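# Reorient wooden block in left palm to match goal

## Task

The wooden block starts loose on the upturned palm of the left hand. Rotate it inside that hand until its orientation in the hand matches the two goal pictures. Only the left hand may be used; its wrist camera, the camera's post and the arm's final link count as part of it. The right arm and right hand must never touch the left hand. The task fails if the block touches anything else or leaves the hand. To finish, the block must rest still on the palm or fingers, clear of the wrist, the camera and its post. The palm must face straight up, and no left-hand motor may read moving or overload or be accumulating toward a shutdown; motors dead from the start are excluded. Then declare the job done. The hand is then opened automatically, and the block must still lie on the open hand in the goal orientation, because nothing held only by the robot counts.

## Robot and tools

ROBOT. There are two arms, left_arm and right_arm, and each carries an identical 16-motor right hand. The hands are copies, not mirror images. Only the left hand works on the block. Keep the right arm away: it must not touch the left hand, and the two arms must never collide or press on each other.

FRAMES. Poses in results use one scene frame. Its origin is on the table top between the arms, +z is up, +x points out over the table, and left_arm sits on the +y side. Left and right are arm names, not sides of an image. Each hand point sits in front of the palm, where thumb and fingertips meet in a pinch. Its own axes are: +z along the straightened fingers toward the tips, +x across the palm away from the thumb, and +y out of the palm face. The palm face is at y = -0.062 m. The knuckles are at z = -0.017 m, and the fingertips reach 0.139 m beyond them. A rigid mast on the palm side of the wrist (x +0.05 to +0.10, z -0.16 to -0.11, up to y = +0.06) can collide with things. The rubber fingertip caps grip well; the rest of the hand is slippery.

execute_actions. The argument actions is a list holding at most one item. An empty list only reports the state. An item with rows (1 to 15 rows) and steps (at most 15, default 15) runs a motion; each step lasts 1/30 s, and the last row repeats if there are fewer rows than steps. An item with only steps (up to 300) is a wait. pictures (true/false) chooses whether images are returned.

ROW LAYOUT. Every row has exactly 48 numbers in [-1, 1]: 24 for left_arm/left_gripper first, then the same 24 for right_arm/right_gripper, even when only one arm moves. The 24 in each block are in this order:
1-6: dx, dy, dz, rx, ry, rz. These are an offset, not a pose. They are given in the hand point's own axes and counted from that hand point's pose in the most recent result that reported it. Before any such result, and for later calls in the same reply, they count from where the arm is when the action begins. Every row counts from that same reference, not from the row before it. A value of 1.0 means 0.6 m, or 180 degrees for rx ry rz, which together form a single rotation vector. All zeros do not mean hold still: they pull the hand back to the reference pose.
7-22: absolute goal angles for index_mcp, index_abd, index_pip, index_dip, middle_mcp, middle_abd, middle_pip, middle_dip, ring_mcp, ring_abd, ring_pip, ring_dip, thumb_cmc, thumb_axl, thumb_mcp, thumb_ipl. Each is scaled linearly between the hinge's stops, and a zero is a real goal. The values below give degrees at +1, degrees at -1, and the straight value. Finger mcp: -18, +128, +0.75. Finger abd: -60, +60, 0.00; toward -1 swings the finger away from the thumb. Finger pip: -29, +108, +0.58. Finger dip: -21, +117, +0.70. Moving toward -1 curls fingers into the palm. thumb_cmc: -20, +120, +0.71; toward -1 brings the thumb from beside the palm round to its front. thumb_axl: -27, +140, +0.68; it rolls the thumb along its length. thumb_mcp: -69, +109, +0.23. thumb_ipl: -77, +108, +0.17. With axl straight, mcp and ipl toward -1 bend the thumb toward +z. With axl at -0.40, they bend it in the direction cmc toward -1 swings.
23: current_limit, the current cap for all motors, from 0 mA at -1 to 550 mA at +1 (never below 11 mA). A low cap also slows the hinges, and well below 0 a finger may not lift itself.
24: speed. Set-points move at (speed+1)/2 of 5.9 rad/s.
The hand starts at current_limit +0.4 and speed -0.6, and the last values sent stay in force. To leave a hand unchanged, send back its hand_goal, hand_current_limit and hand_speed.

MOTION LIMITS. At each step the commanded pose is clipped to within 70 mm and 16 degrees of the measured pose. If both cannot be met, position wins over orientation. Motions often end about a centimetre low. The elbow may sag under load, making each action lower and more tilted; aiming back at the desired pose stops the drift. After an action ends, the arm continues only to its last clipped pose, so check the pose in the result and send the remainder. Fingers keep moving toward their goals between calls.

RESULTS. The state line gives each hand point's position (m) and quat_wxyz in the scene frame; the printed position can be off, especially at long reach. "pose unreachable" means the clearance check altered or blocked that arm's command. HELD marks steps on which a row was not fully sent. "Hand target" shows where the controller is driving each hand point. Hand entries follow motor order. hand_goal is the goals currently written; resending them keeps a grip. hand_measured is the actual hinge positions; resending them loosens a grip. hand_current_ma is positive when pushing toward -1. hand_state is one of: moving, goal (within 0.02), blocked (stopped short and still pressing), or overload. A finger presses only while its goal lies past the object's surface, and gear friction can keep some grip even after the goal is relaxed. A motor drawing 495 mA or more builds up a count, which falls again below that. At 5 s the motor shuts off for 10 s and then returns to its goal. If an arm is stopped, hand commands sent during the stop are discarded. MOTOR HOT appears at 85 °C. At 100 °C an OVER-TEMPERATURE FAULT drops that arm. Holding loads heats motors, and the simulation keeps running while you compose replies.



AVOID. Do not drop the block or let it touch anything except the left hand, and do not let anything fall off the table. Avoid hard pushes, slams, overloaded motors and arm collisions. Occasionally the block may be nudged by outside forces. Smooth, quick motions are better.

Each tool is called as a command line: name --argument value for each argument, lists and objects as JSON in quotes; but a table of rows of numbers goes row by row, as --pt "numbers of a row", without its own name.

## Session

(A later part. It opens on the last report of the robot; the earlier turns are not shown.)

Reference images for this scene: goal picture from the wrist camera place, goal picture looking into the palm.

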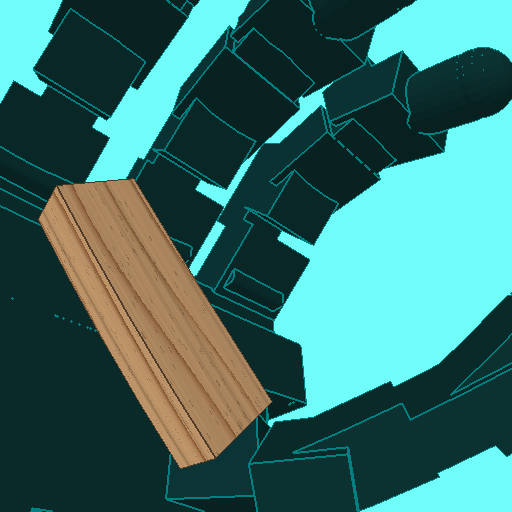

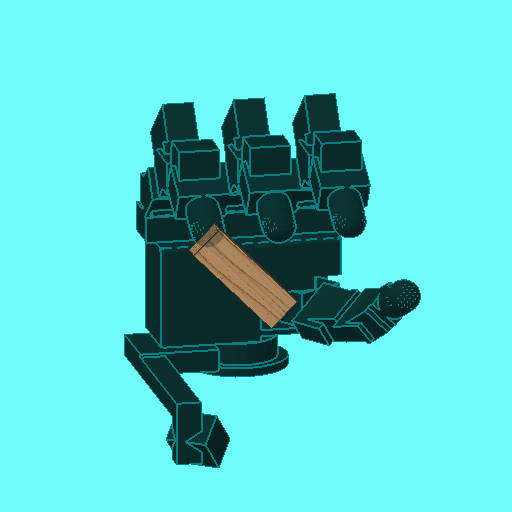

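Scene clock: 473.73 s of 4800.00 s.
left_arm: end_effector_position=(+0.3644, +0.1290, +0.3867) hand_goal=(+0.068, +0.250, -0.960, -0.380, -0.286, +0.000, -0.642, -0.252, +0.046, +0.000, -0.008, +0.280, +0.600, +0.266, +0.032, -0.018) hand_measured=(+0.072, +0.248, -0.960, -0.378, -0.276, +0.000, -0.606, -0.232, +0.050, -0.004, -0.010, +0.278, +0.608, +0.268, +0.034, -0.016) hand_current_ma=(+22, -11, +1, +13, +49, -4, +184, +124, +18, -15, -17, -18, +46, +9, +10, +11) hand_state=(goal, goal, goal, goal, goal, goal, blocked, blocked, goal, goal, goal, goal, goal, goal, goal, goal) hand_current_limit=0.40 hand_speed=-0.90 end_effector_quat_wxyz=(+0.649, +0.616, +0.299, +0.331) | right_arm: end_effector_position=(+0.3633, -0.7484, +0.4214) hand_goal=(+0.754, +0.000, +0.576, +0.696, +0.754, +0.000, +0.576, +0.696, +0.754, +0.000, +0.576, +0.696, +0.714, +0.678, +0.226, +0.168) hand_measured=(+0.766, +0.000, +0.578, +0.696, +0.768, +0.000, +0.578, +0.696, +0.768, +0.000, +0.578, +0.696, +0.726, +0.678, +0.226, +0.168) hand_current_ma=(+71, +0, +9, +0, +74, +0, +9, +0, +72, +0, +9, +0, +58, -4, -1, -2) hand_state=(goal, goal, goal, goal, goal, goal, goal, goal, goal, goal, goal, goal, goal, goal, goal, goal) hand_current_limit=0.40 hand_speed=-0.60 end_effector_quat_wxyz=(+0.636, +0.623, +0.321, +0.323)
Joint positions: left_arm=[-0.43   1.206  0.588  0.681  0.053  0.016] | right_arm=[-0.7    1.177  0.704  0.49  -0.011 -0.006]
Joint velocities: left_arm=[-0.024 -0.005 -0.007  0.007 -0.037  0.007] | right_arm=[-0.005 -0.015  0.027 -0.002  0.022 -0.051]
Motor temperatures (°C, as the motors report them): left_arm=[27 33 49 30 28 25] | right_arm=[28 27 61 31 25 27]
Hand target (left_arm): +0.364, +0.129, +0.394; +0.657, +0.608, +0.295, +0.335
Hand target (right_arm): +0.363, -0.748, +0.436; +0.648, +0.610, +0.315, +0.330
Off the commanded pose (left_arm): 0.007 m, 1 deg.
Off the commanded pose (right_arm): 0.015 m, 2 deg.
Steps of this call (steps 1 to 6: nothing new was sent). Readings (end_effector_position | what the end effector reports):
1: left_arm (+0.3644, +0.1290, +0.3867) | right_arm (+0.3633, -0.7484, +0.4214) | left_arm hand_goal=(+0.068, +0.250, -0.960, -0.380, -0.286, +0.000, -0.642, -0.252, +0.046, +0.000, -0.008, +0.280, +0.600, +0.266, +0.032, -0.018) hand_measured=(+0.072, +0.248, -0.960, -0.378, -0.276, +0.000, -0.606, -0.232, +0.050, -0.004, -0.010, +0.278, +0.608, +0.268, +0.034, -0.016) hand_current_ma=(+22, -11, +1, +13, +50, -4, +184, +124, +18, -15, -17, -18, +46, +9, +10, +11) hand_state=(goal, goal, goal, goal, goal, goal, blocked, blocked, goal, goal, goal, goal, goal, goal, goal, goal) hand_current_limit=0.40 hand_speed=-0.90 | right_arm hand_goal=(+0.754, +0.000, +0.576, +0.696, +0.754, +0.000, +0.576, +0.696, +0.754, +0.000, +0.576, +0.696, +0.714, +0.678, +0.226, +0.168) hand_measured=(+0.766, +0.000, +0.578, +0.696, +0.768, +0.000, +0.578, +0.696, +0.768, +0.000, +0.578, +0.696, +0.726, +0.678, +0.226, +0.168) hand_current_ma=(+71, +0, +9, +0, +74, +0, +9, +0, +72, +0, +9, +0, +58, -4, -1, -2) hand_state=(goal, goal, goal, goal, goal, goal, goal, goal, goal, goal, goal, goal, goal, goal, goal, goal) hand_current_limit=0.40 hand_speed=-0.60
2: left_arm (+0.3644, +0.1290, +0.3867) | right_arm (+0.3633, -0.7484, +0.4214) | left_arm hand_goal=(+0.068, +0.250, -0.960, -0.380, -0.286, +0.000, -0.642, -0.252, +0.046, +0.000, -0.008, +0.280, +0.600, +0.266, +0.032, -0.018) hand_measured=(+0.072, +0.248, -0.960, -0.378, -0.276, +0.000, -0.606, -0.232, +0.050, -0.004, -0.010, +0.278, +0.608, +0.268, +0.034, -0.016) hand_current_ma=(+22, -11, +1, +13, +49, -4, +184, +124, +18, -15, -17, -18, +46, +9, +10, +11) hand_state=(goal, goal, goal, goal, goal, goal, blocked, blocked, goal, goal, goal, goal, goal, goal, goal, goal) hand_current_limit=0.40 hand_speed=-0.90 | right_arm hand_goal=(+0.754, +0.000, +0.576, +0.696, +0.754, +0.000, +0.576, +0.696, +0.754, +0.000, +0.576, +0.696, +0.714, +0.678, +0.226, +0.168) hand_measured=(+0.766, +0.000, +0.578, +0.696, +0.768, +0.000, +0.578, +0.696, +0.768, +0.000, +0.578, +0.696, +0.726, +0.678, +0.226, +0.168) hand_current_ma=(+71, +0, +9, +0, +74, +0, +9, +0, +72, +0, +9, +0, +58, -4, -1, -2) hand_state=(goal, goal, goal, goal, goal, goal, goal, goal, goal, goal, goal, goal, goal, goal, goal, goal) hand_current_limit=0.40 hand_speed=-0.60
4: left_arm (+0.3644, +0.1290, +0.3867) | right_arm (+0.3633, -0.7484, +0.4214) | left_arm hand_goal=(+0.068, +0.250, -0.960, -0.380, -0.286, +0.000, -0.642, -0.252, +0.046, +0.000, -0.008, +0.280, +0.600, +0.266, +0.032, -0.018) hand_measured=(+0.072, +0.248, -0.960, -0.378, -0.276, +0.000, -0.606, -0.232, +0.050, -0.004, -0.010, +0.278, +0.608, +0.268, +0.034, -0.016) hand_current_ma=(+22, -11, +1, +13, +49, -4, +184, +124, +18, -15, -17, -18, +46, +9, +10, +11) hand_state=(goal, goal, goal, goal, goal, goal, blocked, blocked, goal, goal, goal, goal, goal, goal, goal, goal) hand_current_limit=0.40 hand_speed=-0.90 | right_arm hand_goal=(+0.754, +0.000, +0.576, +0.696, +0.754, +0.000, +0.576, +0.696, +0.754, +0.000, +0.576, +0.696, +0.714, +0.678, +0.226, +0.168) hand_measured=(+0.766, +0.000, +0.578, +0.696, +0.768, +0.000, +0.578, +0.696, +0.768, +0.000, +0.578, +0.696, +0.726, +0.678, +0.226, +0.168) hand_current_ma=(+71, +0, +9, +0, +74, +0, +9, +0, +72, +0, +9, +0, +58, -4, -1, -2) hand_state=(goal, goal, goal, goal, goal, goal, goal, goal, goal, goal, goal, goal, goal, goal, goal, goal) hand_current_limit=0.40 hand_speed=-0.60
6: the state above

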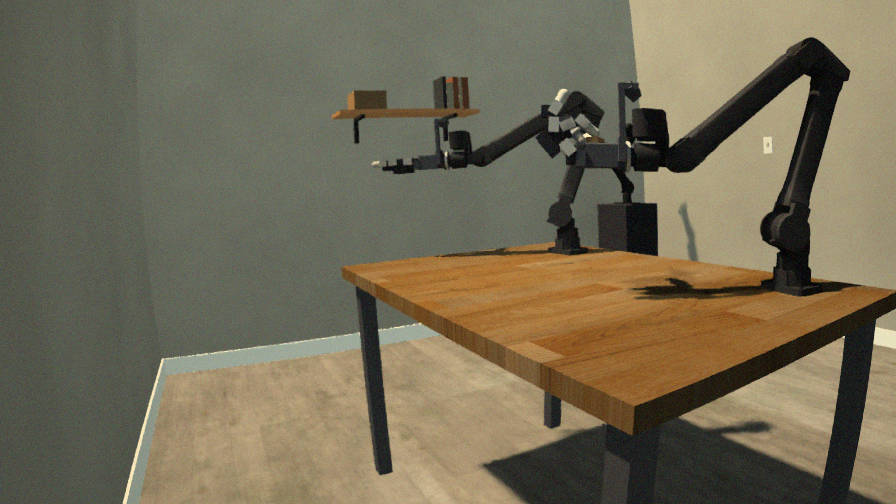

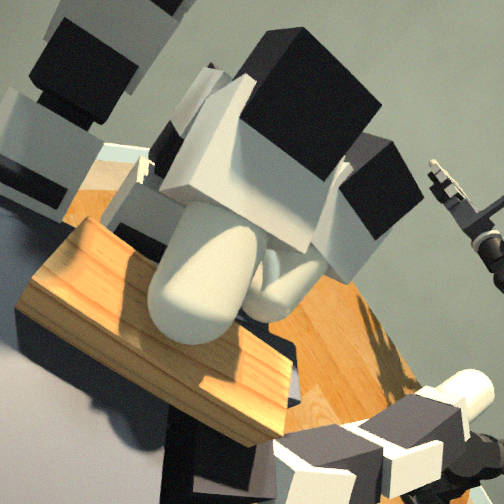

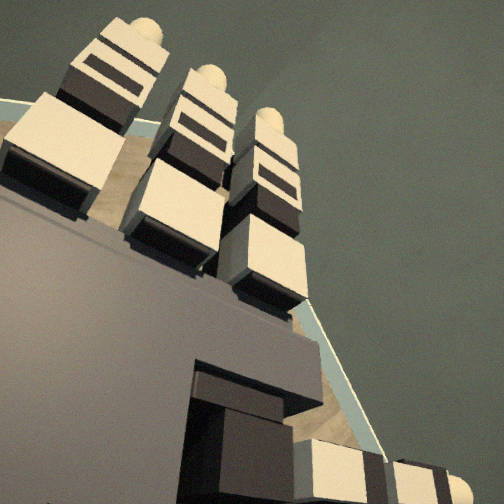

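execute_actions --actions '[{"rows": [[0,0.012,0,-0.008,0,0, -0.178,0.25,-0.87,-0.255, -0.287,0,-0.643,-0.252, 0.046,0,-0.008,0.28, 0.6,0.266,0.032,-0.018, 0.4,-0.85, 0,0.0243,0,-0.013,0,0, 0.754,0,0.576,0.696,0.754,0,0.576,0.696,0.754,0,0.576,0.696,0.714,0.678,0.226,0.168,0.4,-0.6]], "steps": 15}]' --pictures false

execute_actions --actions '[{"steps": 8}]' --pictures false

execute_actions --actions '[{"rows": [[0,0.012,0,-0.008,0,0, -0.257,0.25,-0.821,-0.208, -0.287,0,-0.643,-0.252, 0.046,0,-0.008,0.28, 0.6,0.266,0.032,-0.018, 0.4,-0.9, 0,0.0243,0,-0.013,0,0, 0.754,0,0.576,0.696,0.754,0,0.576,0.696,0.754,0,0.576,0.696,0.714,0.678,0.226,0.168,0.4,-0.6]], "steps": 12}]' --pictures false

execute_actions --actions '[{"rows": [[0,0.012,0,-0.008,0,0, -0.335,0.25,-0.772,-0.162, -0.287,0,-0.643,-0.252, 0.046,0,-0.008,0.28, 0.6,0.266,0.032,-0.018, 0.4,-0.9, 0,0.0243,0,-0.013,0,0, 0.754,0,0.576,0.696,0.754,0,0.576,0.696,0.754,0,0.576,0.696,0.714,0.678,0.226,0.168,0.4,-0.6]], "steps": 15}]' --pictures false

execute_actions --actions '[{"steps": 6}]'

zoom_image --camera "cam_low" --region '[535, 90, 655, 180]'

Scene clock: 499.70 s of 4800.00 s.
left_arm: end_effector_position=(+0.3644, +0.1290, +0.3867) hand_goal=(-0.178, +0.250, -0.870, -0.254, -0.286, +0.000, -0.642, -0.252, +0.046, +0.000, -0.008, +0.280, +0.600, +0.266, +0.032, -0.018) hand_measured=(-0.066, +0.248, -0.878, -0.258, -0.276, +0.000, -0.606, -0.232, +0.050, -0.004, -0.010, +0.278, +0.608, +0.268, +0.034, -0.016) hand_current_ma=(+56, -11, -42, -19, +50, -4, +184, +124, +18, -15, -17, -18, +46, +9, +10, +11) hand_state=(moving, goal, goal, moving, goal, goal, blocked, blocked, goal, goal, goal, goal, goal, goal, goal, goal) hand_current_limit=0.40 hand_speed=-0.85 end_effector_quat_wxyz=(+0.649, +0.616, +0.299, +0.331) | right_arm: end_effector_position=(+0.3633, -0.7484, +0.4214) hand_goal=(+0.754, +0.000, +0.576, +0.696, +0.754, +0.000, +0.576, +0.696, +0.754, +0.000, +0.576, +0.696, +0.714, +0.678, +0.226, +0.168) hand_measured=(+0.766, +0.000, +0.578, +0.696, +0.768, +0.000, +0.578, +0.696, +0.768, +0.000, +0.578, +0.696, +0.726, +0.678, +0.226, +0.168) hand_current_ma=(+71, +0, +9, +0, +74, +0, +9, +0, +72, +0, +9, +0, +58, -4, -1, -2) hand_state=(goal, goal, goal, goal, goal, goal, goal, goal, goal, goal, goal, goal, goal, goal, goal, goal) hand_current_limit=0.40 hand_speed=-0.60 end_effector_quat_wxyz=(+0.636, +0.623, +0.321, +0.323)
Joint positions: left_arm=[-0.43   1.206  0.588  0.681  0.053  0.016] | right_arm=[-0.7    1.177  0.704  0.49  -0.011 -0.006]
Joint velocities: left_arm=[-0.005 -0.015  0.017  0.017 -0.022 -0.037] | right_arm=[ 0.005 -0.015 -0.002  0.002 -0.037  0.051]
Motor temperatures (°C, as the motors report them): left_arm=[27 33 49 30 28 25] | right_arm=[28 27 61 31 25 27]
Hand target (left_arm): +0.364, +0.129, +0.394; +0.657, +0.608, +0.295, +0.335
Hand target (right_arm): +0.363, -0.748, +0.436; +0.648, +0.610, +0.315, +0.330
Off the commanded pose (left_arm): 0.007 m, 1 deg.
Off the commanded pose (right_arm): 0.015 m, 2 deg.
Steps of this call (steps 1 to 764: nothing new was sent; steps 765 to 779: all 15 steps of this action). Readings (end_effector_position | what the end effector reports):
765: left_arm (+0.3644, +0.1290, +0.3867) | right_arm (+0.3633, -0.7484, +0.4214) | left_arm hand_goal=(-0.178, +0.250, -0.870, -0.254, -0.286, +0.000, -0.642, -0.252, +0.046, +0.000, -0.008, +0.280, +0.600, +0.266, +0.032, -0.018) hand_measured=(+0.072, +0.248, -0.960, -0.378, -0.276, +0.000, -0.606, -0.232, +0.050, -0.004, -0.010, +0.278, +0.608, +0.268, +0.034, -0.016) hand_current_ma=(+22, -11, +1, +13, +50, -4, +184, +124, +18, -15, -17, -18, +46, +9, +10, +11) hand_state=(moving, goal, moving, moving, goal, goal, blocked, blocked, goal, goal, goal, goal, goal, goal, goal, goal) hand_current_limit=0.40 hand_speed=-0.85 | right_arm hand_goal=(+0.754, +0.000, +0.576, +0.696, +0.754, +0.000, +0.576, +0.696, +0.754, +0.000, +0.576, +0.696, +0.714, +0.678, +0.226, +0.168) hand_measured=(+0.766, +0.000, +0.578, +0.696, +0.768, +0.000, +0.578, +0.696, +0.768, +0.000, +0.578, +0.696, +0.726, +0.678, +0.226, +0.168) hand_current_ma=(+71, +0, +9, +0, +74, +0, +9, +0, +72, +0, +9, +0, +58, -4, -1, -2) hand_state=(goal, goal, goal, goal, goal, goal, goal, goal, goal, goal, goal, goal, goal, goal, goal, goal) hand_current_limit=0.40 hand_speed=-0.60
766: left_arm (+0.3644, +0.1290, +0.3867) | right_arm (+0.3633, -0.7484, +0.4214) | left_arm hand_goal=(-0.178, +0.250, -0.870, -0.254, -0.286, +0.000, -0.642, -0.252, +0.046, +0.000, -0.008, +0.280, +0.600, +0.266, +0.032, -0.018) hand_measured=(+0.072, +0.248, -0.960, -0.378, -0.276, +0.000, -0.606, -0.232, +0.050, -0.004, -0.010, +0.278, +0.608, +0.268, +0.034, -0.016) hand_current_ma=(+53, -11, -36, -19, +50, -4, +184, +124, +18, -15, -17, -18, +46, +9, +10, +11) hand_state=(moving, goal, moving, moving, goal, goal, blocked, blocked, goal, goal, goal, goal, goal, goal, goal, goal) hand_current_limit=0.40 hand_speed=-0.85 | right_arm hand_goal=(+0.754, +0.000, +0.576, +0.696, +0.754, +0.000, +0.576, +0.696, +0.754, +0.000, +0.576, +0.696, +0.714, +0.678, +0.226, +0.168) hand_measured=(+0.766, +0.000, +0.578, +0.696, +0.768, +0.000, +0.578, +0.696, +0.768, +0.000, +0.578, +0.696, +0.726, +0.678, +0.226, +0.168) hand_current_ma=(+71, +0, +9, +0, +74, +0, +9, +0, +72, +0, +9, +0, +58, -4, -1, -2) hand_state=(goal, goal, goal, goal, goal, goal, goal, goal, goal, goal, goal, goal, goal, goal, goal, goal) hand_current_limit=0.40 hand_speed=-0.60
768: left_arm (+0.3644, +0.1290, +0.3867) | right_arm (+0.3633, -0.7484, +0.4214) | left_arm hand_goal=(-0.178, +0.250, -0.870, -0.254, -0.286, +0.000, -0.642, -0.252, +0.046, +0.000, -0.008, +0.280, +0.600, +0.266, +0.032, -0.018) hand_measured=(+0.062, +0.248, -0.948, -0.366, -0.276, +0.000, -0.606, -0.232, +0.050, -0.004, -0.010, +0.278, +0.608, +0.268, +0.034, -0.016) hand_current_ma=(+74, -11, -58, -38, +50, -4, +184, +124, +18, -15, -17, -18, +46, +9, +10, +11) hand_state=(moving, goal, moving, moving, goal, goal, blocked, blocked, goal, goal, goal, goal, goal, goal, goal, goal) hand_current_limit=0.40 hand_speed=-0.85 | right_arm hand_goal=(+0.754, +0.000, +0.576, +0.696, +0.754, +0.000, +0.576, +0.696, +0.754, +0.000, +0.576, +0.696, +0.714, +0.678, +0.226, +0.168) hand_measured=(+0.766, +0.000, +0.578, +0.696, +0.768, +0.000, +0.578, +0.696, +0.768, +0.000, +0.578, +0.696, +0.726, +0.678, +0.226, +0.168) hand_current_ma=(+71, +0, +9, +0, +74, +0, +9, +0, +72, +0, +9, +0, +58, -4, -1, -2) hand_state=(goal, goal, goal, goal, goal, goal, goal, goal, goal, goal, goal, goal, goal, goal, goal, goal) hand_current_limit=0.40 hand_speed=-0.60
772: left_arm (+0.3644, +0.1290, +0.3867) | right_arm (+0.3633, -0.7484, +0.4214) | left_arm hand_goal=(-0.178, +0.250, -0.870, -0.254, -0.286, +0.000, -0.642, -0.252, +0.046, +0.000, -0.008, +0.280, +0.600, +0.266, +0.032, -0.018) hand_measured=(+0.016, +0.248, -0.900, -0.320, -0.276, +0.000, -0.606, -0.232, +0.050, -0.004, -0.010, +0.278, +0.608, +0.268, +0.034, -0.016) hand_current_ma=(+66, -11, -56, -37, +50, -4, +184, +124, +18, -15, -17, -18, +46, +9, +10, +11) hand_state=(moving, goal, moving, moving, goal, goal, blocked, blocked, goal, goal, goal, goal, goal, goal, goal, goal) hand_current_limit=0.40 hand_speed=-0.85 | right_arm hand_goal=(+0.754, +0.000, +0.576, +0.696, +0.754, +0.000, +0.576, +0.696, +0.754, +0.000, +0.576, +0.696, +0.714, +0.678, +0.226, +0.168) hand_measured=(+0.766, +0.000, +0.578, +0.696, +0.768, +0.000, +0.578, +0.696, +0.768, +0.000, +0.578, +0.696, +0.726, +0.678, +0.226, +0.168) hand_current_ma=(+71, +0, +9, +0, +74, +0, +9, +0, +72, +0, +9, +0, +58, -4, -1, -2) hand_state=(goal, goal, goal, goal, goal, goal, goal, goal, goal, goal, goal, goal, goal, goal, goal, goal) hand_current_limit=0.40 hand_speed=-0.60
779: the state above

Scene clock: 499.97 s of 4800.00 s.
left_arm: end_effector_position=(+0.3644, +0.1290, +0.3867) hand_goal=(-0.178, +0.250, -0.870, -0.254, -0.286, +0.000, -0.642, -0.252, +0.046, +0.000, -0.008, +0.280, +0.600, +0.266, +0.032, -0.018) hand_measured=(-0.158, +0.248, -0.876, -0.258, -0.276, +0.000, -0.606, -0.232, +0.050, -0.004, -0.010, +0.278, +0.608, +0.268, +0.034, -0.016) hand_current_ma=(+61, -11, -26, -20, +56, -4, +182, +116, +18, -15, -17, -18, +46, +9, +10, +11) hand_state=(moving, goal, moving, goal, goal, goal, blocked, goal, goal, goal, goal, goal, goal, goal, goal, goal) hand_current_limit=0.40 hand_speed=-0.85 end_effector_quat_wxyz=(+0.649, +0.616, +0.299, +0.331) | right_arm: end_effector_position=(+0.3633, -0.7484, +0.4214) hand_goal=(+0.754, +0.000, +0.576, +0.696, +0.754, +0.000, +0.576, +0.696, +0.754, +0.000, +0.576, +0.696, +0.714, +0.678, +0.226, +0.168) hand_measured=(+0.766, +0.000, +0.578, +0.696, +0.768, +0.000, +0.578, +0.696, +0.768, +0.000, +0.578, +0.696, +0.726, +0.678, +0.226, +0.168) hand_current_ma=(+71, +0, +9, +0, +74, +0, +9, +0, +72, +0, +9, +0, +58, -4, -1, -2) hand_state=(goal, goal, goal, goal, goal, goal, goal, goal, goal, goal, goal, goal, goal, goal, goal, goal) hand_current_limit=0.40 hand_speed=-0.60 end_effector_quat_wxyz=(+0.636, +0.623, +0.321, +0.323)
Joint positions: left_arm=[-0.43   1.206  0.588  0.681  0.053  0.016] | right_arm=[-0.7    1.177  0.704  0.49  -0.011 -0.006]
Joint velocities: left_arm=[ 0.015  0.005  0.017 -0.007 -0.095  0.051] | right_arm=[-0.005  0.005  0.012 -0.017  0.007 -0.095]
Motor temperatures (°C, as the motors report them): left_arm=[27 33 49 30 28 25] | right_arm=[28 27 61 31 25 27]
Hand target (left_arm): +0.364, +0.129, +0.394; +0.657, +0.608, +0.295, +0.335
Hand target (right_arm): +0.363, -0.748, +0.436; +0.648, +0.610, +0.315, +0.330
Off the commanded pose (left_arm): 0.007 m, 1 deg.
Off the commanded pose (right_arm): 0.015 m, 2 deg.
Steps of this call (steps 1 to 8: nothing new was sent). Readings (end_effector_position | what the end effector reports):
1: left_arm (+0.3644, +0.1290, +0.3867) | right_arm (+0.3633, -0.7484, +0.4214) | left_arm hand_goal=(-0.178, +0.250, -0.870, -0.254, -0.286, +0.000, -0.642, -0.252, +0.046, +0.000, -0.008, +0.280, +0.600, +0.266, +0.032, -0.018) hand_measured=(-0.078, +0.248, -0.878, -0.258, -0.276, +0.000, -0.606, -0.232, +0.050, -0.004, -0.010, +0.278, +0.608, +0.268, +0.034, -0.016) hand_current_ma=(+55, -11, -42, -20, +50, -4, +184, +124, +18, -15, -17, -18, +46, +9, +10, +11) hand_state=(moving, goal, goal, goal, goal, goal, blocked, blocked, goal, goal, goal, goal, goal, goal, goal, goal) hand_current_limit=0.40 hand_speed=-0.85 | right_arm hand_goal=(+0.754, +0.000, +0.576, +0.696, +0.754, +0.000, +0.576, +0.696, +0.754, +0.000, +0.576, +0.696, +0.714, +0.678, +0.226, +0.168) hand_measured=(+0.766, +0.000, +0.578, +0.696, +0.768, +0.000, +0.578, +0.696, +0.768, +0.000, +0.578, +0.696, +0.726, +0.678, +0.226, +0.168) hand_current_ma=(+71, +0, +9, +0, +74, +0, +9, +0, +72, +0, +9, +0, +58, -4, -1, -2) hand_state=(goal, goal, goal, goal, goal, goal, goal, goal, goal, goal, goal, goal, goal, goal, goal, goal) hand_current_limit=0.40 hand_speed=-0.60
2: left_arm (+0.3644, +0.1290, +0.3867) | right_arm (+0.3633, -0.7484, +0.4214) | left_arm hand_goal=(-0.178, +0.250, -0.870, -0.254, -0.286, +0.000, -0.642, -0.252, +0.046, +0.000, -0.008, +0.280, +0.600, +0.266, +0.032, -0.018) hand_measured=(-0.090, +0.248, -0.878, -0.258, -0.276, +0.000, -0.606, -0.232, +0.050, -0.004, -0.010, +0.278, +0.608, +0.268, +0.034, -0.016) hand_current_ma=(+54, -11, -42, -20, +50, -4, +184, +124, +18, -15, -17, -18, +46, +9, +10, +11) hand_state=(moving, goal, goal, goal, goal, goal, blocked, blocked, goal, goal, goal, goal, goal, goal, goal, goal) hand_current_limit=0.40 hand_speed=-0.85 | right_arm hand_goal=(+0.754, +0.000, +0.576, +0.696, +0.754, +0.000, +0.576, +0.696, +0.754, +0.000, +0.576, +0.696, +0.714, +0.678, +0.226, +0.168) hand_measured=(+0.766, +0.000, +0.578, +0.696, +0.768, +0.000, +0.578, +0.696, +0.768, +0.000, +0.578, +0.696, +0.726, +0.678, +0.226, +0.168) hand_current_ma=(+71, +0, +9, +0, +74, +0, +9, +0, +72, +0, +9, +0, +58, -4, -1, -2) hand_state=(goal, goal, goal, goal, goal, goal, goal, goal, goal, goal, goal, goal, goal, goal, goal, goal) hand_current_limit=0.40 hand_speed=-0.60
4: left_arm (+0.3644, +0.1290, +0.3867) | right_arm (+0.3633, -0.7484, +0.4214) | left_arm hand_goal=(-0.178, +0.250, -0.870, -0.254, -0.286, +0.000, -0.642, -0.252, +0.046, +0.000, -0.008, +0.280, +0.600, +0.266, +0.032, -0.018) hand_measured=(-0.114, +0.248, -0.878, -0.258, -0.276, +0.000, -0.606, -0.232, +0.050, -0.004, -0.010, +0.278, +0.608, +0.268, +0.034, -0.016) hand_current_ma=(+51, -11, -42, -20, +50, -4, +184, +124, +18, -15, -17, -18, +46, +9, +10, +11) hand_state=(moving, goal, goal, goal, goal, goal, blocked, blocked, goal, goal, goal, goal, goal, goal, goal, goal) hand_current_limit=0.40 hand_speed=-0.85 | right_arm hand_goal=(+0.754, +0.000, +0.576, +0.696, +0.754, +0.000, +0.576, +0.696, +0.754, +0.000, +0.576, +0.696, +0.714, +0.678, +0.226, +0.168) hand_measured=(+0.766, +0.000, +0.578, +0.696, +0.768, +0.000, +0.578, +0.696, +0.768, +0.000, +0.578, +0.696, +0.726, +0.678, +0.226, +0.168) hand_current_ma=(+71, +0, +9, +0, +74, +0, +9, +0, +72, +0, +9, +0, +58, -4, -1, -2) hand_state=(goal, goal, goal, goal, goal, goal, goal, goal, goal, goal, goal, goal, goal, goal, goal, goal) hand_current_limit=0.40 hand_speed=-0.60
8: the state above

Scene clock: 500.37 s of 4800.00 s.
left_arm: end_effector_position=(+0.3644, +0.1290, +0.3867) hand_goal=(-0.256, +0.250, -0.820, -0.208, -0.286, +0.000, -0.642, -0.252, +0.046, +0.000, -0.008, +0.280, +0.600, +0.266, +0.032, -0.018) hand_measured=(-0.242, +0.248, -0.826, -0.214, -0.276, +0.000, -0.606, -0.234, +0.050, -0.004, -0.010, +0.278, +0.608, +0.268, +0.034, -0.016) hand_current_ma=(+44, -10, -31, -21, +59, -4, +181, +112, +18, -15, -17, -18, +46, +9, +10, +11) hand_state=(moving, goal, moving, moving, goal, goal, blocked, goal, goal, goal, goal, goal, goal, goal, goal, goal) hand_current_limit=0.40 hand_speed=-0.90 end_effector_quat_wxyz=(+0.649, +0.616, +0.299, +0.331) | right_arm: end_effector_position=(+0.3633, -0.7484, +0.4214) hand_goal=(+0.754, +0.000, +0.576, +0.696, +0.754, +0.000, +0.576, +0.696, +0.754, +0.000, +0.576, +0.696, +0.714, +0.678, +0.226, +0.168) hand_measured=(+0.766, +0.000, +0.578, +0.696, +0.768, +0.000, +0.578, +0.696, +0.768, +0.000, +0.578, +0.696, +0.726, +0.678, +0.226, +0.168) hand_current_ma=(+71, +0, +9, +0, +74, +0, +9, +0, +72, +0, +9, +0, +58, -4, -1, -2) hand_state=(goal, goal, goal, goal, goal, goal, goal, goal, goal, goal, goal, goal, goal, goal, goal, goal) hand_current_limit=0.40 hand_speed=-0.60 end_effector_quat_wxyz=(+0.636, +0.623, +0.321, +0.323)
Joint positions: left_arm=[-0.43   1.206  0.588  0.681  0.053  0.016] | right_arm=[-0.7    1.177  0.704  0.49  -0.011 -0.006]
Joint velocities: left_arm=[-0.005  0.015  0.012  0.002 -0.022  0.022] | right_arm=[ 0.005 -0.005 -0.012 -0.007 -0.051 -0.066]
Motor temperatures (°C, as the motors report them): left_arm=[27 33 49 30 28 25] | right_arm=[28 27 61 31 25 27]
Hand target (left_arm): +0.364, +0.129, +0.394; +0.657, +0.608, +0.295, +0.335
Hand target (right_arm): +0.363, -0.748, +0.436; +0.648, +0.610, +0.315, +0.330
Off the commanded pose (left_arm): 0.007 m, 1 deg.
Off the commanded pose (right_arm): 0.015 m, 2 deg.
Steps of this call (steps 1 to 12: all 12 steps of this action). Readings (end_effector_position | what the end effector reports):
1: left_arm (+0.3644, +0.1290, +0.3867) | right_arm (+0.3633, -0.7484, +0.4214) | left_arm hand_goal=(-0.256, +0.250, -0.820, -0.208, -0.286, +0.000, -0.642, -0.252, +0.046, +0.000, -0.008, +0.280, +0.600, +0.266, +0.032, -0.018) hand_measured=(-0.164, +0.248, -0.874, -0.258, -0.276, +0.000, -0.606, -0.232, +0.050, -0.004, -0.010, +0.278, +0.608, +0.268, +0.034, -0.016) hand_current_ma=(+55, -11, -27, -20, +56, -4, +182, +116, +18, -15, -17, -18, +46, +9, +10, +11) hand_state=(moving, goal, moving, moving, goal, goal, blocked, goal, goal, goal, goal, goal, goal, goal, goal, goal) hand_current_limit=0.40 hand_speed=-0.90 | right_arm hand_goal=(+0.754, +0.000, +0.576, +0.696, +0.754, +0.000, +0.576, +0.696, +0.754, +0.000, +0.576, +0.696, +0.714, +0.678, +0.226, +0.168) hand_measured=(+0.766, +0.000, +0.578, +0.696, +0.768, +0.000, +0.578, +0.696, +0.768, +0.000, +0.578, +0.696, +0.726, +0.678, +0.226, +0.168) hand_current_ma=(+71, +0, +9, +0, +74, +0, +9, +0, +72, +0, +9, +0, +58, -4, -1, -2) hand_state=(goal, goal, goal, goal, goal, goal, goal, goal, goal, goal, goal, goal, goal, goal, goal, goal) hand_current_limit=0.40 hand_speed=-0.60
2: left_arm (+0.3644, +0.1290, +0.3867) | right_arm (+0.3633, -0.7484, +0.4214) | left_arm hand_goal=(-0.256, +0.250, -0.820, -0.208, -0.286, +0.000, -0.642, -0.252, +0.046, +0.000, -0.008, +0.280, +0.600, +0.266, +0.032, -0.018) hand_measured=(-0.166, +0.248, -0.874, -0.258, -0.276, +0.000, -0.606, -0.232, +0.050, -0.004, -0.010, +0.278, +0.608, +0.268, +0.034, -0.016) hand_current_ma=(+74, -11, -42, -35, +56, -4, +182, +116, +18, -15, -17, -18, +46, +9, +10, +11) hand_state=(moving, goal, moving, moving, goal, goal, blocked, goal, goal, goal, goal, goal, goal, goal, goal, goal) hand_current_limit=0.40 hand_speed=-0.90 | right_arm hand_goal=(+0.754, +0.000, +0.576, +0.696, +0.754, +0.000, +0.576, +0.696, +0.754, +0.000, +0.576, +0.696, +0.714, +0.678, +0.226, +0.168) hand_measured=(+0.766, +0.000, +0.578, +0.696, +0.768, +0.000, +0.578, +0.696, +0.768, +0.000, +0.578, +0.696, +0.726, +0.678, +0.226, +0.168) hand_current_ma=(+71, +0, +9, +0, +74, +0, +9, +0, +72, +0, +9, +0, +58, -4, -1, -2) hand_state=(goal, goal, goal, goal, goal, goal, goal, goal, goal, goal, goal, goal, goal, goal, goal, goal) hand_current_limit=0.40 hand_speed=-0.60
4: left_arm (+0.3644, +0.1290, +0.3867) | right_arm (+0.3633, -0.7484, +0.4214) | left_arm hand_goal=(-0.256, +0.250, -0.820, -0.208, -0.286, +0.000, -0.642, -0.252, +0.046, +0.000, -0.008, +0.280, +0.600, +0.266, +0.032, -0.018) hand_measured=(-0.180, +0.248, -0.866, -0.250, -0.276, +0.000, -0.606, -0.232, +0.050, -0.004, -0.010, +0.278, +0.608, +0.268, +0.034, -0.016) hand_current_ma=(+44, -10, -75, -51, +58, -4, +182, +113, +18, -15, -17, -18, +46, +9, +10, +11) hand_state=(moving, goal, moving, moving, goal, goal, blocked, goal, goal, goal, goal, goal, goal, goal, goal, goal) hand_current_limit=0.40 hand_speed=-0.90 | right_arm hand_goal=(+0.754, +0.000, +0.576, +0.696, +0.754, +0.000, +0.576, +0.696, +0.754, +0.000, +0.576, +0.696, +0.714, +0.678, +0.226, +0.168) hand_measured=(+0.766, +0.000, +0.578, +0.696, +0.768, +0.000, +0.578, +0.696, +0.768, +0.000, +0.578, +0.696, +0.726, +0.678, +0.226, +0.168) hand_current_ma=(+71, +0, +9, +0, +74, +0, +9, +0, +72, +0, +9, +0, +58, -4, -1, -2) hand_state=(goal, goal, goal, goal, goal, goal, goal, goal, goal, goal, goal, goal, goal, goal, goal, goal) hand_current_limit=0.40 hand_speed=-0.60
8: left_arm (+0.3644, +0.1290, +0.3867) | right_arm (+0.3633, -0.7484, +0.4214) | left_arm hand_goal=(-0.256, +0.250, -0.820, -0.208, -0.286, +0.000, -0.642, -0.252, +0.046, +0.000, -0.008, +0.280, +0.600, +0.266, +0.032, -0.018) hand_measured=(-0.214, +0.248, -0.838, -0.220, -0.276, +0.000, -0.606, -0.234, +0.050, -0.004, -0.010, +0.278, +0.608, +0.268, +0.034, -0.016) hand_current_ma=(+32, -10, -63, -38, +59, -4, +181, +112, +18, -15, -17, -18, +46, +9, +10, +11) hand_state=(moving, goal, moving, moving, goal, goal, blocked, goal, goal, goal, goal, goal, goal, goal, goal, goal) hand_current_limit=0.40 hand_speed=-0.90 | right_arm hand_goal=(+0.754, +0.000, +0.576, +0.696, +0.754, +0.000, +0.576, +0.696, +0.754, +0.000, +0.576, +0.696, +0.714, +0.678, +0.226, +0.168) hand_measured=(+0.766, +0.000, +0.578, +0.696, +0.768, +0.000, +0.578, +0.696, +0.768, +0.000, +0.578, +0.696, +0.726, +0.678, +0.226, +0.168) hand_current_ma=(+71, +0, +9, +0, +74, +0, +9, +0, +72, +0, +9, +0, +58, -4, -1, -2) hand_state=(goal, goal, goal, goal, goal, goal, goal, goal, goal, goal, goal, goal, goal, goal, goal, goal) hand_current_limit=0.40 hand_speed=-0.60
12: the state above

Scene clock: 500.87 s of 4800.00 s.
left_arm: end_effector_position=(+0.3644, +0.1290, +0.3867) hand_goal=(-0.334, +0.250, -0.772, -0.162, -0.286, +0.000, -0.642, -0.252, +0.046, +0.000, -0.008, +0.280, +0.600, +0.266, +0.032, -0.018) hand_measured=(-0.328, +0.248, -0.778, -0.166, -0.274, +0.000, -0.606, -0.234, +0.050, -0.004, -0.010, +0.278, +0.608, +0.268, +0.034, -0.016) hand_current_ma=(+32, -10, -33, -21, +59, -4, +181, +111, +18, -15, -17, -18, +46, +9, +10, +11) hand_state=(goal, goal, goal, goal, goal, goal, blocked, goal, goal, goal, goal, goal, goal, goal, goal, goal) hand_current_limit=0.40 hand_speed=-0.90 end_effector_quat_wxyz=(+0.649, +0.616, +0.299, +0.331) | right_arm: end_effector_position=(+0.3633, -0.7484, +0.4214) hand_goal=(+0.754, +0.000, +0.576, +0.696, +0.754, +0.000, +0.576, +0.696, +0.754, +0.000, +0.576, +0.696, +0.714, +0.678, +0.226, +0.168) hand_measured=(+0.766, +0.000, +0.578, +0.696, +0.768, +0.000, +0.578, +0.696, +0.768, +0.000, +0.578, +0.696, +0.726, +0.678, +0.226, +0.168) hand_current_ma=(+71, +0, +9, +0, +74, +0, +9, +0, +72, +0, +9, +0, +58, -4, -1, -2) hand_state=(goal, goal, goal, goal, goal, goal, goal, goal, goal, goal, goal, goal, goal, goal, goal, goal) hand_current_limit=0.40 hand_speed=-0.60 end_effector_quat_wxyz=(+0.636, +0.623, +0.321, +0.323)
Joint positions: left_arm=[-0.43   1.206  0.588  0.681  0.053  0.016] | right_arm=[-0.7    1.177  0.704  0.49  -0.011 -0.006]
Joint velocities: left_arm=[ 0.005 -0.005 -0.012 -0.002  0.007  0.051] | right_arm=[-0.005  0.005 -0.007 -0.002 -0.007 -0.037]
Motor temperatures (°C, as the motors report them): left_arm=[27 33 49 30 28 25] | right_arm=[28 27 61 31 25 27]
Hand target (left_arm): +0.364, +0.129, +0.394; +0.657, +0.608, +0.295, +0.335
Hand target (right_arm): +0.363, -0.748, +0.436; +0.648, +0.610, +0.315, +0.330
Off the commanded pose (left_arm): 0.007 m, 1 deg.
Off the commanded pose (right_arm): 0.015 m, 2 deg.
Steps of this call (steps 1 to 15: all 15 steps of this action). Readings (end_effector_position | what the end effector reports):
1: left_arm (+0.3644, +0.1290, +0.3867) | right_arm (+0.3633, -0.7484, +0.4214) | left_arm hand_goal=(-0.334, +0.250, -0.772, -0.162, -0.286, +0.000, -0.642, -0.252, +0.046, +0.000, -0.008, +0.280, +0.600, +0.266, +0.032, -0.018) hand_measured=(-0.246, +0.248, -0.826, -0.212, -0.276, +0.000, -0.606, -0.234, +0.050, -0.004, -0.010, +0.278, +0.608, +0.268, +0.034, -0.016) hand_current_ma=(+42, -10, -31, -21, +59, -4, +181, +112, +18, -15, -17, -18, +46, +9, +10, +11) hand_state=(moving, goal, moving, moving, goal, goal, blocked, goal, goal, goal, goal, goal, goal, goal, goal, goal) hand_current_limit=0.40 hand_speed=-0.90 | right_arm hand_goal=(+0.754, +0.000, +0.576, +0.696, +0.754, +0.000, +0.576, +0.696, +0.754, +0.000, +0.576, +0.696, +0.714, +0.678, +0.226, +0.168) hand_measured=(+0.766, +0.000, +0.578, +0.696, +0.768, +0.000, +0.578, +0.696, +0.768, +0.000, +0.578, +0.696, +0.726, +0.678, +0.226, +0.168) hand_current_ma=(+71, +0, +9, +0, +74, +0, +9, +0, +72, +0, +9, +0, +58, -4, -1, -2) hand_state=(goal, goal, goal, goal, goal, goal, goal, goal, goal, goal, goal, goal, goal, goal, goal, goal) hand_current_limit=0.40 hand_speed=-0.60
2: left_arm (+0.3644, +0.1290, +0.3867) | right_arm (+0.3633, -0.7484, +0.4214) | left_arm hand_goal=(-0.334, +0.250, -0.772, -0.162, -0.286, +0.000, -0.642, -0.252, +0.046, +0.000, -0.008, +0.280, +0.600, +0.266, +0.032, -0.018) hand_measured=(-0.248, +0.248, -0.826, -0.212, -0.276, +0.000, -0.606, -0.234, +0.050, -0.004, -0.010, +0.278, +0.608, +0.268, +0.034, -0.016) hand_current_ma=(+59, -10, -48, -36, +59, -4, +181, +112, +18, -15, -17, -18, +46, +9, +10, +11) hand_state=(moving, goal, moving, moving, goal, goal, blocked, goal, goal, goal, goal, goal, goal, goal, goal, goal) hand_current_limit=0.40 hand_speed=-0.90 | right_arm hand_goal=(+0.754, +0.000, +0.576, +0.696, +0.754, +0.000, +0.576, +0.696, +0.754, +0.000, +0.576, +0.696, +0.714, +0.678, +0.226, +0.168) hand_measured=(+0.766, +0.000, +0.578, +0.696, +0.768, +0.000, +0.578, +0.696, +0.768, +0.000, +0.578, +0.696, +0.726, +0.678, +0.226, +0.168) hand_current_ma=(+71, +0, +9, +0, +74, +0, +9, +0, +72, +0, +9, +0, +58, -4, -1, -2) hand_state=(goal, goal, goal, goal, goal, goal, goal, goal, goal, goal, goal, goal, goal, goal, goal, goal) hand_current_limit=0.40 hand_speed=-0.60
4: left_arm (+0.3644, +0.1290, +0.3867) | right_arm (+0.3633, -0.7484, +0.4214) | left_arm hand_goal=(-0.334, +0.250, -0.772, -0.162, -0.286, +0.000, -0.642, -0.252, +0.046, +0.000, -0.008, +0.280, +0.600, +0.266, +0.032, -0.018) hand_measured=(-0.260, +0.248, -0.816, -0.204, -0.276, +0.000, -0.606, -0.234, +0.050, -0.004, -0.010, +0.278, +0.608, +0.268, +0.034, -0.016) hand_current_ma=(+35, -10, -72, -49, +59, -4, +181, +112, +18, -15, -17, -18, +46, +9, +10, +11) hand_state=(moving, goal, moving, moving, goal, goal, blocked, goal, goal, goal, goal, goal, goal, goal, goal, goal) hand_current_limit=0.40 hand_speed=-0.90 | right_arm hand_goal=(+0.754, +0.000, +0.576, +0.696, +0.754, +0.000, +0.576, +0.696, +0.754, +0.000, +0.576, +0.696, +0.714, +0.678, +0.226, +0.168) hand_measured=(+0.766, +0.000, +0.578, +0.696, +0.768, +0.000, +0.578, +0.696, +0.768, +0.000, +0.578, +0.696, +0.726, +0.678, +0.226, +0.168) hand_current_ma=(+71, +0, +9, +0, +74, +0, +9, +0, +72, +0, +9, +0, +58, -4, -1, -2) hand_state=(goal, goal, goal, goal, goal, goal, goal, goal, goal, goal, goal, goal, goal, goal, goal, goal) hand_current_limit=0.40 hand_speed=-0.60
8: left_arm (+0.3644, +0.1290, +0.3867) | right_arm (+0.3633, -0.7484, +0.4214) | left_arm hand_goal=(-0.334, +0.250, -0.772, -0.162, -0.286, +0.000, -0.642, -0.252, +0.046, +0.000, -0.008, +0.280, +0.600, +0.266, +0.032, -0.018) hand_measured=(-0.294, +0.248, -0.788, -0.174, -0.276, +0.000, -0.606, -0.234, +0.050, -0.004, -0.010, +0.278, +0.608, +0.268, +0.034, -0.016) hand_current_ma=(+26, -10, -57, -34, +59, -4, +181, +112, +18, -15, -17, -18, +46, +9, +10, +11) hand_state=(moving, goal, moving, moving, goal, goal, blocked, goal, goal, goal, goal, goal, goal, goal, goal, goal) hand_current_limit=0.40 hand_speed=-0.90 | right_arm hand_goal=(+0.754, +0.000, +0.576, +0.696, +0.754, +0.000, +0.576, +0.696, +0.754, +0.000, +0.576, +0.696, +0.714, +0.678, +0.226, +0.168) hand_measured=(+0.766, +0.000, +0.578, +0.696, +0.768, +0.000, +0.578, +0.696, +0.768, +0.000, +0.578, +0.696, +0.726, +0.678, +0.226, +0.168) hand_current_ma=(+71, +0, +9, +0, +74, +0, +9, +0, +72, +0, +9, +0, +58, -4, -1, -2) hand_state=(goal, goal, goal, goal, goal, goal, goal, goal, goal, goal, goal, goal, goal, goal, goal, goal) hand_current_limit=0.40 hand_speed=-0.60
15: the state above

Scene clock: 501.07 s of 4800.00 s.
left_arm: end_effector_position=(+0.3644, +0.1290, +0.3867) hand_goal=(-0.334, +0.250, -0.772, -0.162, -0.286, +0.000, -0.642, -0.252, +0.046, +0.000, -0.008, +0.280, +0.600, +0.266, +0.032, -0.018) hand_measured=(-0.328, +0.248, -0.778, -0.166, -0.274, +0.000, -0.606, -0.234, +0.050, -0.004, -0.010, +0.278, +0.608, +0.268, +0.034, -0.016) hand_current_ma=(+33, -10, -34, -21, +59, -4, +181, +111, +18, -15, -17, -18, +46, +9, +10, +11) hand_state=(goal, goal, goal, goal, goal, goal, blocked, goal, goal, goal, goal, goal, goal, goal, goal, goal) hand_current_limit=0.40 hand_speed=-0.90 end_effector_quat_wxyz=(+0.649, +0.616, +0.299, +0.331) | right_arm: end_effector_position=(+0.3633, -0.7484, +0.4214) hand_goal=(+0.754, +0.000, +0.576, +0.696, +0.754, +0.000, +0.576, +0.696, +0.754, +0.000, +0.576, +0.696, +0.714, +0.678, +0.226, +0.168) hand_measured=(+0.766, +0.000, +0.578, +0.696, +0.768, +0.000, +0.578, +0.696, +0.768, +0.000, +0.578, +0.696, +0.726, +0.678, +0.226, +0.168) hand_current_ma=(+71, +0, +9, +0, +74, +0, +9, +0, +72, +0, +9, +0, +58, -4, -1, -2) hand_state=(goal, goal, goal, goal, goal, goal, goal, goal, goal, goal, goal, goal, goal, goal, goal, goal) hand_current_limit=0.40 hand_speed=-0.60 end_effector_quat_wxyz=(+0.636, +0.623, +0.321, +0.323)
Joint positions: left_arm=[-0.43   1.206  0.588  0.681  0.053  0.016] | right_arm=[-0.7    1.177  0.704  0.49  -0.011 -0.006]
Joint velocities: left_arm=[-0.015 -0.005 -0.022  0.017  0.037 -0.066] | right_arm=[-0.005 -0.005 -0.002 -0.002  0.007 -0.022]
Motor temperatures (°C, as the motors report them): left_arm=[27 33 49 30 28 25] | right_arm=[28 27 61 31 25 27]
Hand target (left_arm): +0.364, +0.129, +0.394; +0.657, +0.608, +0.295, +0.335
Hand target (right_arm): +0.363, -0.748, +0.436; +0.648, +0.610, +0.315, +0.330
Off the commanded pose (left_arm): 0.007 m, 1 deg.
Off the commanded pose (right_arm): 0.015 m, 2 deg.
Steps of this call (steps 1 to 6: nothing new was sent). Readings (end_effector_position | what the end effector reports):
1: left_arm (+0.3644, +0.1290, +0.3867) | right_arm (+0.3633, -0.7484, +0.4214) | left_arm hand_goal=(-0.334, +0.250, -0.772, -0.162, -0.286, +0.000, -0.642, -0.252, +0.046, +0.000, -0.008, +0.280, +0.600, +0.266, +0.032, -0.018) hand_measured=(-0.328, +0.248, -0.778, -0.166, -0.274, +0.000, -0.606, -0.234, +0.050, -0.004, -0.010, +0.278, +0.608, +0.268, +0.034, -0.016) hand_current_ma=(+33, -10, -34, -21, +59, -4, +181, +111, +18, -15, -17, -18, +46, +9, +10, +11) hand_state=(goal, goal, goal, goal, goal, goal, blocked, goal, goal, goal, goal, goal, goal, goal, goal, goal) hand_current_limit=0.40 hand_speed=-0.90 | right_arm hand_goal=(+0.754, +0.000, +0.576, +0.696, +0.754, +0.000, +0.576, +0.696, +0.754, +0.000, +0.576, +0.696, +0.714, +0.678, +0.226, +0.168) hand_measured=(+0.766, +0.000, +0.578, +0.696, +0.768, +0.000, +0.578, +0.696, +0.768, +0.000, +0.578, +0.696, +0.726, +0.678, +0.226, +0.168) hand_current_ma=(+71, +0, +9, +0, +74, +0, +9, +0, +72, +0, +9, +0, +58, -4, -1, -2) hand_state=(goal, goal, goal, goal, goal, goal, goal, goal, goal, goal, goal, goal, goal, goal, goal, goal) hand_current_limit=0.40 hand_speed=-0.60
2: left_arm (+0.3644, +0.1290, +0.3867) | right_arm (+0.3633, -0.7484, +0.4214) | left_arm hand_goal=(-0.334, +0.250, -0.772, -0.162, -0.286, +0.000, -0.642, -0.252, +0.046, +0.000, -0.008, +0.280, +0.600, +0.266, +0.032, -0.018) hand_measured=(-0.328, +0.248, -0.778, -0.166, -0.274, +0.000, -0.606, -0.234, +0.050, -0.004, -0.010, +0.278, +0.608, +0.268, +0.034, -0.016) hand_current_ma=(+33, -10, -34, -21, +59, -4, +181, +111, +18, -15, -17, -18, +46, +9, +10, +11) hand_state=(goal, goal, goal, goal, goal, goal, blocked, goal, goal, goal, goal, goal, goal, goal, goal, goal) hand_current_limit=0.40 hand_speed=-0.90 | right_arm hand_goal=(+0.754, +0.000, +0.576, +0.696, +0.754, +0.000, +0.576, +0.696, +0.754, +0.000, +0.576, +0.696, +0.714, +0.678, +0.226, +0.168) hand_measured=(+0.766, +0.000, +0.578, +0.696, +0.768, +0.000, +0.578, +0.696, +0.768, +0.000, +0.578, +0.696, +0.726, +0.678, +0.226, +0.168) hand_current_ma=(+71, +0, +9, +0, +74, +0, +9, +0, +72, +0, +9, +0, +58, -4, -1, -2) hand_state=(goal, goal, goal, goal, goal, goal, goal, goal, goal, goal, goal, goal, goal, goal, goal, goal) hand_current_limit=0.40 hand_speed=-0.60
4: left_arm (+0.3644, +0.1290, +0.3867) | right_arm (+0.3633, -0.7484, +0.4214) | left_arm hand_goal=(-0.334, +0.250, -0.772, -0.162, -0.286, +0.000, -0.642, -0.252, +0.046, +0.000, -0.008, +0.280, +0.600, +0.266, +0.032, -0.018) hand_measured=(-0.328, +0.248, -0.778, -0.166, -0.274, +0.000, -0.606, -0.234, +0.050, -0.004, -0.010, +0.278, +0.608, +0.268, +0.034, -0.016) hand_current_ma=(+33, -10, -34, -21, +59, -4, +181, +111, +18, -15, -17, -18, +46, +9, +10, +11) hand_state=(goal, goal, goal, goal, goal, goal, blocked, goal, goal, goal, goal, goal, goal, goal, goal, goal) hand_current_limit=0.40 hand_speed=-0.90 | right_arm hand_goal=(+0.754, +0.000, +0.576, +0.696, +0.754, +0.000, +0.576, +0.696, +0.754, +0.000, +0.576, +0.696, +0.714, +0.678, +0.226, +0.168) hand_measured=(+0.766, +0.000, +0.578, +0.696, +0.768, +0.000, +0.578, +0.696, +0.768, +0.000, +0.578, +0.696, +0.726, +0.678, +0.226, +0.168) hand_current_ma=(+71, +0, +9, +0, +74, +0, +9, +0, +72, +0, +9, +0, +58, -4, -1, -2) hand_state=(goal, goal, goal, goal, goal, goal, goal, goal, goal, goal, goal, goal, goal, goal, goal, goal) hand_current_limit=0.40 hand_speed=-0.60
6: the state above

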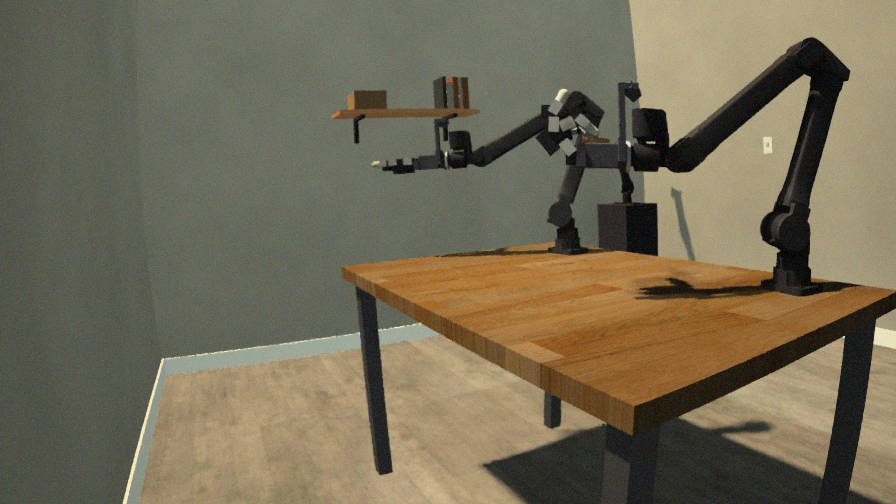

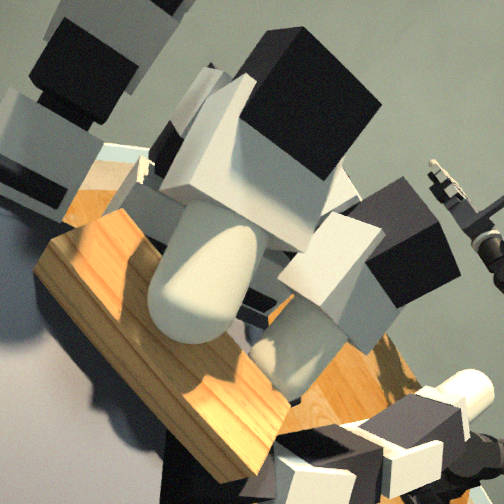

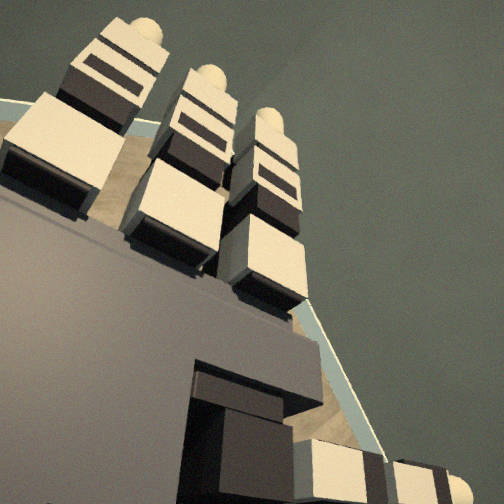

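Region (535, 90, 655, 180) of cam_low's 896x504 image, scaled by 4.200, with more detail than that image has; it fills the top 378 rows of this view, and the rest is white.

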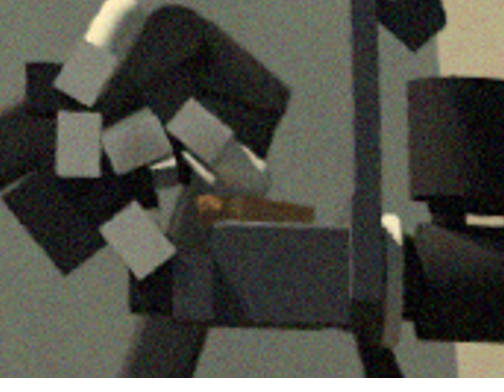

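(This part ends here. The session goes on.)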